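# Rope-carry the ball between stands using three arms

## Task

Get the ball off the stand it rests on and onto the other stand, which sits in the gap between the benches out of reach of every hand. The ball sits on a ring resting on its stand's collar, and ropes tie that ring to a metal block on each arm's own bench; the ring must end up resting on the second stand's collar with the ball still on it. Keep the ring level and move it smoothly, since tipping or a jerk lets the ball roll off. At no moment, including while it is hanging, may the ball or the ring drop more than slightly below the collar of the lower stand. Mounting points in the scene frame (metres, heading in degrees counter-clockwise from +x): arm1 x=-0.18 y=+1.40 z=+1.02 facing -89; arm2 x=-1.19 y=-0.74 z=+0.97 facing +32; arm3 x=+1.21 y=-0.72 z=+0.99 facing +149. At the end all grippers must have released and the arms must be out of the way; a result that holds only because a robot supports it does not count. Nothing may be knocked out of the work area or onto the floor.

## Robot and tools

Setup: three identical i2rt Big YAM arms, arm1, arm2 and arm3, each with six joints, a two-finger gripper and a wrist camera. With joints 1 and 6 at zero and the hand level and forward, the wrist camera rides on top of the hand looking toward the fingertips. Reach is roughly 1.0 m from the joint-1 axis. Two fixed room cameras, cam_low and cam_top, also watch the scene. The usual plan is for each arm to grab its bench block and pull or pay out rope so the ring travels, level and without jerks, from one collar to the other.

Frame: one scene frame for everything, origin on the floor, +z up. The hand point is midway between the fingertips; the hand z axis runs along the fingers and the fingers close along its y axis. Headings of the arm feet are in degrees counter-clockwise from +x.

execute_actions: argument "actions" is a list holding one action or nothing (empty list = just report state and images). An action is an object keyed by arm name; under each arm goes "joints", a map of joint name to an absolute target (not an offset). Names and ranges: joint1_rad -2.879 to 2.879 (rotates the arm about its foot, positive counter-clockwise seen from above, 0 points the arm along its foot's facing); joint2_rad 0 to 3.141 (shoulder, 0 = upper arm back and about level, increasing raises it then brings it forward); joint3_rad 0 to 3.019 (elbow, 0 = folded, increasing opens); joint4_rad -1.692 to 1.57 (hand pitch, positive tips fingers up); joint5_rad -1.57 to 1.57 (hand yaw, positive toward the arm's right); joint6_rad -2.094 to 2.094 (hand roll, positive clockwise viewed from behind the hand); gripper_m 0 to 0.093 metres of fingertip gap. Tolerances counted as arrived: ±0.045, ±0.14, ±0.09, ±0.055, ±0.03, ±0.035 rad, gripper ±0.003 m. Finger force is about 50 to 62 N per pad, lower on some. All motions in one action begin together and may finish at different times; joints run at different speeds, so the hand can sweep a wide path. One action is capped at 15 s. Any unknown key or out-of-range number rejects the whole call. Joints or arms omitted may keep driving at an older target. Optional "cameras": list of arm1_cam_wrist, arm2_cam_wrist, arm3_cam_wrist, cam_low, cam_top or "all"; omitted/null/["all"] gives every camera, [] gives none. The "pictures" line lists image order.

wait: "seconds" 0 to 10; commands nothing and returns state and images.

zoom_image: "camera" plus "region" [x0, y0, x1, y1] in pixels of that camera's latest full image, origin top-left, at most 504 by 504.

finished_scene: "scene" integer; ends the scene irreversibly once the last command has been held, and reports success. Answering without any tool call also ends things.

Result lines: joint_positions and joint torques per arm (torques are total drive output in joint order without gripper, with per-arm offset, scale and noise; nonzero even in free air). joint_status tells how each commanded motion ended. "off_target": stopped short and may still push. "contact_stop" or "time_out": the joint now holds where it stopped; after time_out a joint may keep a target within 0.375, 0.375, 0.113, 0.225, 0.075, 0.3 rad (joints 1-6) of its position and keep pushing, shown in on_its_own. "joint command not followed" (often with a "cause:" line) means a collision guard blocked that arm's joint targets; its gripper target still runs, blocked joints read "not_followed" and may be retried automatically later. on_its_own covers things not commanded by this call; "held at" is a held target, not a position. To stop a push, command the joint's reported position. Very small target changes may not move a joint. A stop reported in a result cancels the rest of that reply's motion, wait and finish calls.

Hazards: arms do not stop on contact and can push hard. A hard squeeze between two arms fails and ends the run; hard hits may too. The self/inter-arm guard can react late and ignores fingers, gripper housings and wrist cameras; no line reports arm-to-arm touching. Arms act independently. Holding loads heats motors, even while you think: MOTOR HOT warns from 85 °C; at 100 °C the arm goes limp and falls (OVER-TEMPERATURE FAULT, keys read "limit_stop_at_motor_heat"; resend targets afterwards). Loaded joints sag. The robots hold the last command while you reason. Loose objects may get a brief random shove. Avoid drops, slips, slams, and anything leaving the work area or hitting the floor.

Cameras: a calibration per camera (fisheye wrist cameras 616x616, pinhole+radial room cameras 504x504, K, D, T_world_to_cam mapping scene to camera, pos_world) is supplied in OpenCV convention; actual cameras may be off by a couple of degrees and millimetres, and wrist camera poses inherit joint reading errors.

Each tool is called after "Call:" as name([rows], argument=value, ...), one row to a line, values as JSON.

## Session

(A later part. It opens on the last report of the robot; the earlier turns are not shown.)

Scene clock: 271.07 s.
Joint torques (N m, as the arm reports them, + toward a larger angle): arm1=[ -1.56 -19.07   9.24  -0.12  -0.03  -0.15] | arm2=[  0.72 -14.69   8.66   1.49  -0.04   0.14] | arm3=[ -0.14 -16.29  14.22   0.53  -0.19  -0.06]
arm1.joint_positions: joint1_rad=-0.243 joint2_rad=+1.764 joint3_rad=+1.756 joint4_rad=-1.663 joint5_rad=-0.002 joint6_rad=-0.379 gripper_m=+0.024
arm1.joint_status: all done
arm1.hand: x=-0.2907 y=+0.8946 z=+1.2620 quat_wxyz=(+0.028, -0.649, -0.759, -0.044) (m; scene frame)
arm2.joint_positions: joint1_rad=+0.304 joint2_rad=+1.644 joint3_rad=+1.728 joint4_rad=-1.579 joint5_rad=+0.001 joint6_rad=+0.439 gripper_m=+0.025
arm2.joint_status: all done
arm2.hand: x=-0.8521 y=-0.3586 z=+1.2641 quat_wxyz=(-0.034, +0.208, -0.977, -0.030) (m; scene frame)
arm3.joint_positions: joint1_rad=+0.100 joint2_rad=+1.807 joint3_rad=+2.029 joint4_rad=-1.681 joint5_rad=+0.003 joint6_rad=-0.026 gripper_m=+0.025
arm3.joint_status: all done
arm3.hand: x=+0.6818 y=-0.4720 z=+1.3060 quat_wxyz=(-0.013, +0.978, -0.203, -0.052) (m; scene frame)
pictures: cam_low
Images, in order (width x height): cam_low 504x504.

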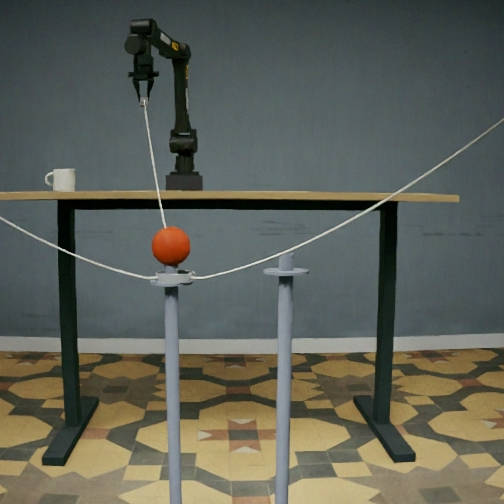

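Call:
execute_actions([
  {"arm1":{"joints":{"joint2_rad":2.07,"joint3_rad":1.5,"joint4_rad":-0.97}},"arm2":{"joints":{"joint2_rad":1.99,"joint3_rad":1.42,"joint4_rad":-0.98}},"arm3":{"joints":{"joint1_rad":0.006,"joint2_rad":2.03,"joint3_rad":1.5,"joint4_rad":-1.02}}},
])

Scene clock: 277.93 s.
Joint torques (N m, as the arm reports them, + toward a larger angle): arm1=[ -1.76 -23.67   9.16   1.93  -0.05  -0.15] | arm2=[  1.44 -17.57   6.94   1.82   0.01   0.14] | arm3=[  0.06 -18.39   7.67   0.99  -0.21  -0.05]
arm1.joint_positions: joint1_rad=-0.242 joint2_rad=+2.090 joint3_rad=+1.478 joint4_rad=-1.000 joint5_rad=-0.001 joint6_rad=-0.380 gripper_m=+0.025
arm1.joint_status: all done
arm1.hand: x=-0.3041 y=+0.8453 z=+0.9807 quat_wxyz=(+0.015, -0.649, -0.760, -0.019) (m; scene frame)
arm2.joint_positions: joint1_rad=+0.300 joint2_rad=+1.992 joint3_rad=+1.423 joint4_rad=-0.997 joint5_rad=-0.001 joint6_rad=+0.441 gripper_m=+0.025
arm2.joint_status: all done
arm2.hand: x=-0.8205 y=-0.3209 z=+0.9715 quat_wxyz=(-0.005, +0.206, -0.978, -0.009) (m; scene frame)
arm3.joint_positions: joint1_rad=-0.003 joint2_rad=+2.037 joint3_rad=+1.498 joint4_rad=-1.033 joint5_rad=+0.004 joint6_rad=-0.026 gripper_m=+0.025
arm3.joint_status: all done
arm3.hand: x=+0.7077 y=-0.4184 z=+0.9802 quat_wxyz=(-0.001, +0.967, -0.253, +0.003) (m; scene frame)
pictures: arm1_cam_wrist, arm2_cam_wrist, arm3_cam_wrist, cam_low, cam_top
camera_calibration (this result's frames):
arm1_cam_wrist: T_world_to_cam=[[-0.987566, -0.156638, -0.0133608, -0.153519], [-0.13127, 0.774888, 0.618317, -1.29206], [-0.0864986, 0.612383, -0.785815, 0.35053], [0, 0, 0, 1]] pos_world=[-0.290899, 0.762499, 1.07231]
arm2_cam_wrist: T_world_to_cam=[[0.403815, -0.914651, -0.0186323, 0.0539774], [-0.746056, -0.341031, 0.571925, -1.27295], [-0.529466, -0.217051, -0.820094, 0.418275], [0, 0, 0, 1]] pos_world=[-0.750028, -0.293959, 1.07206]
arm3_cam_wrist: T_world_to_cam=[[0.484009, 0.875059, -0.00264847, 0.0254423], [0.711394, -0.391717, 0.583504, -1.23485], [0.509563, -0.284305, -0.812106, 0.439947], [0, 0, 0, 1]] pos_world=[0.641971, -0.380897, 1.07789]
Images, in order (width x height): arm1_cam_wrist 616x616, arm2_cam_wrist 616x616, arm3_cam_wrist 616x616, cam_low 504x504, cam_top 504x504.

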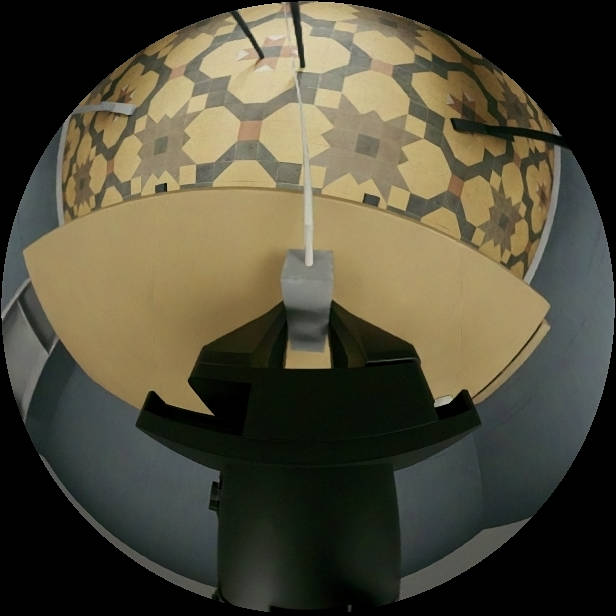

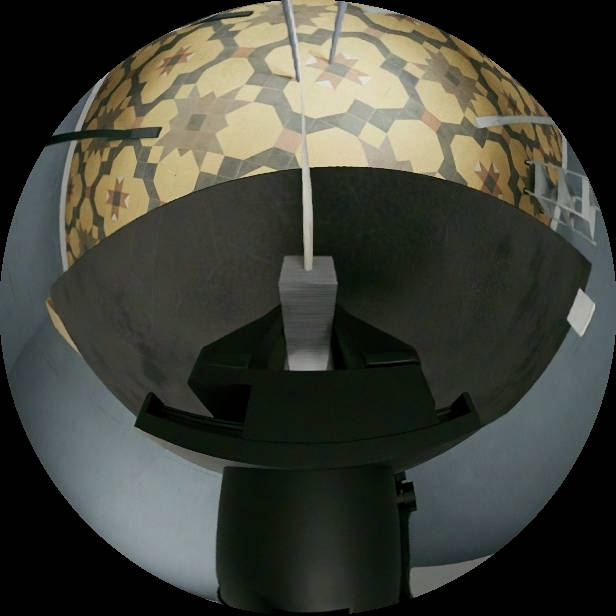

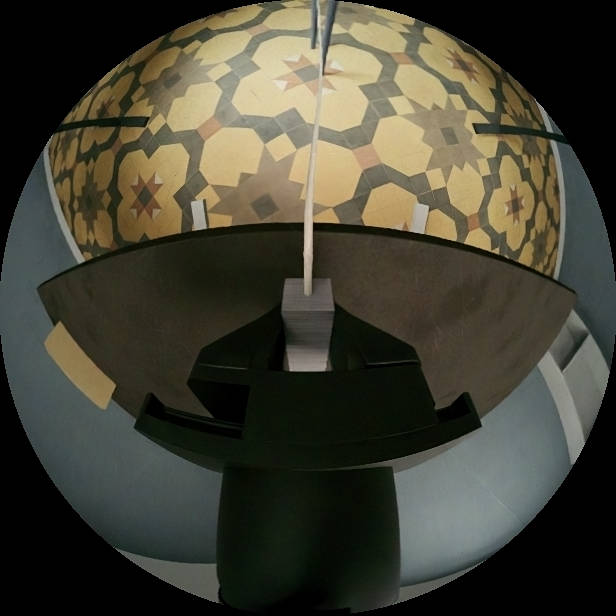

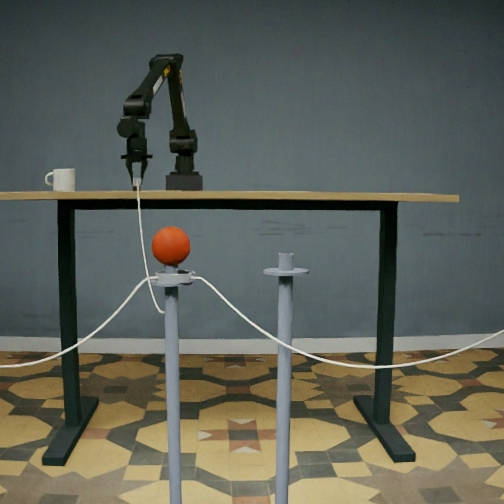

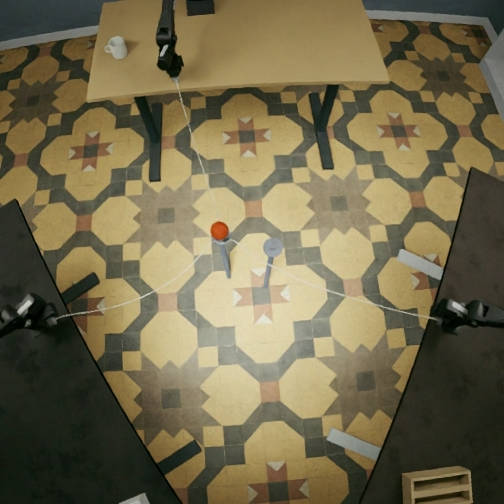

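Call:
execute_actions([
  {"arm2":{"joints":{"joint2_rad":2.015}},"arm3":{"joints":{"joint2_rad":2.05}}},
], cameras=[])

Call:
execute_actions([
  {"arm1":{"joints":{"gripper_m":0.07}},"arm2":{"joints":{"gripper_m":0.07}},"arm3":{"joints":{"gripper_m":0.07}}},
], cameras=[])

Call:
execute_actions([
  {"arm1":{"joints":{"joint2_rad":1.5}},"arm2":{"joints":{"joint2_rad":1.5}},"arm3":{"joints":{"joint2_rad":1.5}}},
], cameras=["cam_top"])

Call:
finished_scene(scene=1)

Scene clock: 291.23 s.
Joint torques (N m, as the arm reports them, + toward a larger angle): arm1=[ -1.87 -23.71   9.15   1.91  -0.05  -0.15] | arm2=[  1.51 -16.33   6.88   1.77   0.02   0.11] | arm3=[ -0.25 -17.     7.71   1.    -0.22  -0.04]
arm1.joint_positions: joint1_rad=-0.242 joint2_rad=+2.090 joint3_rad=+1.478 joint4_rad=-1.000 joint5_rad=-0.001 joint6_rad=-0.380 gripper_m=+0.025
arm1.joint_status: not commanded
arm1.hand: x=-0.3041 y=+0.8453 z=+0.9807 quat_wxyz=(+0.015, -0.649, -0.760, -0.019) (m; scene frame)
arm2.joint_positions: joint1_rad=+0.300 joint2_rad=+1.994 joint3_rad=+1.423 joint4_rad=-0.997 joint5_rad=-0.001 joint6_rad=+0.441 gripper_m=+0.025
arm2.joint_status: all done
arm2.hand: x=-0.8207 y=-0.3211 z=+0.9703 quat_wxyz=(-0.004, +0.206, -0.978, -0.009) (m; scene frame)
arm3.joint_positions: joint1_rad=-0.003 joint2_rad=+2.039 joint3_rad=+1.498 joint4_rad=-1.033 joint5_rad=+0.004 joint6_rad=-0.026 gripper_m=+0.025
arm3.joint_status: all done
arm3.hand: x=+0.7080 y=-0.4186 z=+0.9787 quat_wxyz=(+0.000, +0.967, -0.253, +0.004) (m; scene frame)
pictures: none
No camera images: the call's "cameras" was empty. Leave "cameras" out to get every camera's image.

Scene clock: 291.90 s.
Joint torques (N m, as the arm reports them, + toward a larger angle): arm1=[ -1.76 -23.74   9.15   1.38  -0.05  -0.15] | arm2=[  1.24 -16.11   6.95   1.78   0.04   0.15] | arm3=[ -0.18 -16.71   7.6    0.95  -0.19  -0.04]
arm1.joint_positions: joint1_rad=-0.242 joint2_rad=+2.090 joint3_rad=+1.478 joint4_rad=-0.987 joint5_rad=-0.001 joint6_rad=-0.380 gripper_m=+0.070
arm1.joint_status: all done
arm1.hand: x=-0.3048 y=+0.8421 z=+0.9805 quat_wxyz=(+0.012, -0.649, -0.761, -0.013) (m; scene frame)
arm2.joint_positions: joint1_rad=+0.300 joint2_rad=+1.994 joint3_rad=+1.423 joint4_rad=-0.997 joint5_rad=-0.001 joint6_rad=+0.441 gripper_m=+0.070
arm2.joint_status: all done
arm2.hand: x=-0.8207 y=-0.3211 z=+0.9703 quat_wxyz=(-0.004, +0.206, -0.978, -0.009) (m; scene frame)
arm3.joint_positions: joint1_rad=-0.003 joint2_rad=+2.039 joint3_rad=+1.498 joint4_rad=-1.033 joint5_rad=+0.004 joint6_rad=-0.026 gripper_m=+0.070
arm3.joint_status: all done
arm3.hand: x=+0.7080 y=-0.4186 z=+0.9787 quat_wxyz=(+0.000, +0.967, -0.253, +0.004) (m; scene frame)
pictures: none
No camera images: the call's "cameras" was empty. Leave "cameras" out to get every camera's image.

Scene clock: 293.57 s.
Joint torques (N m, as the arm reports them, + toward a larger angle): arm1=[ -1.73 -15.23  11.64   2.31  -0.04  -0.14] | arm2=[  1.29 -11.68   9.97   2.51   0.01   0.09] | arm3=[ -0.33 -12.87  10.93   1.74  -0.2   -0.04]
arm1.joint_positions: joint1_rad=-0.242 joint2_rad=+1.497 joint3_rad=+1.478 joint4_rad=-0.985 joint5_rad=-0.001 joint6_rad=-0.380 gripper_m=+0.070
arm1.joint_status: all done
arm1.hand: x=-0.3021 y=+0.8383 z=+1.3182 quat_wxyz=(-0.125, -0.622, -0.732, +0.247) (m; scene frame)
arm2.joint_positions: joint1_rad=+0.300 joint2_rad=+1.494 joint3_rad=+1.409 joint4_rad=-0.994 joint5_rad=-0.001 joint6_rad=+0.441 gripper_m=+0.070
arm2.joint_status: all done
arm2.hand: x=-0.8242 y=-0.3285 z=+1.2388 quat_wxyz=(-0.197, +0.199, -0.948, -0.155) (m; scene frame)
arm3.joint_positions: joint1_rad=-0.003 joint2_rad=+1.501 joint3_rad=+1.484 joint4_rad=-1.031 joint5_rad=+0.004 joint6_rad=-0.026 gripper_m=+0.070
arm3.joint_status: all done
arm3.hand: x=+0.7172 y=-0.4238 z=+1.2770 quat_wxyz=(-0.073, +0.935, -0.245, -0.246) (m; scene frame)
pictures: cam_top
Images, in order (width x height): cam_top 504x504.

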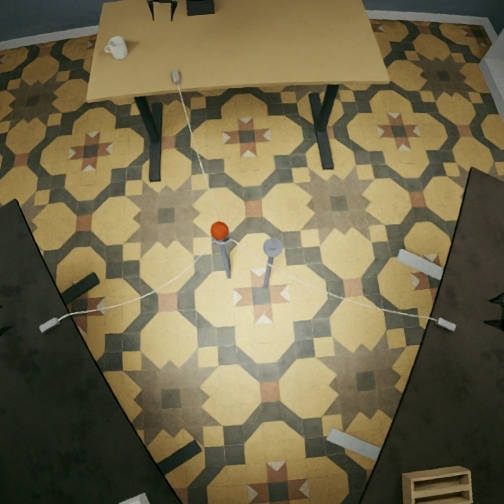

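The scene is finished: the task was done.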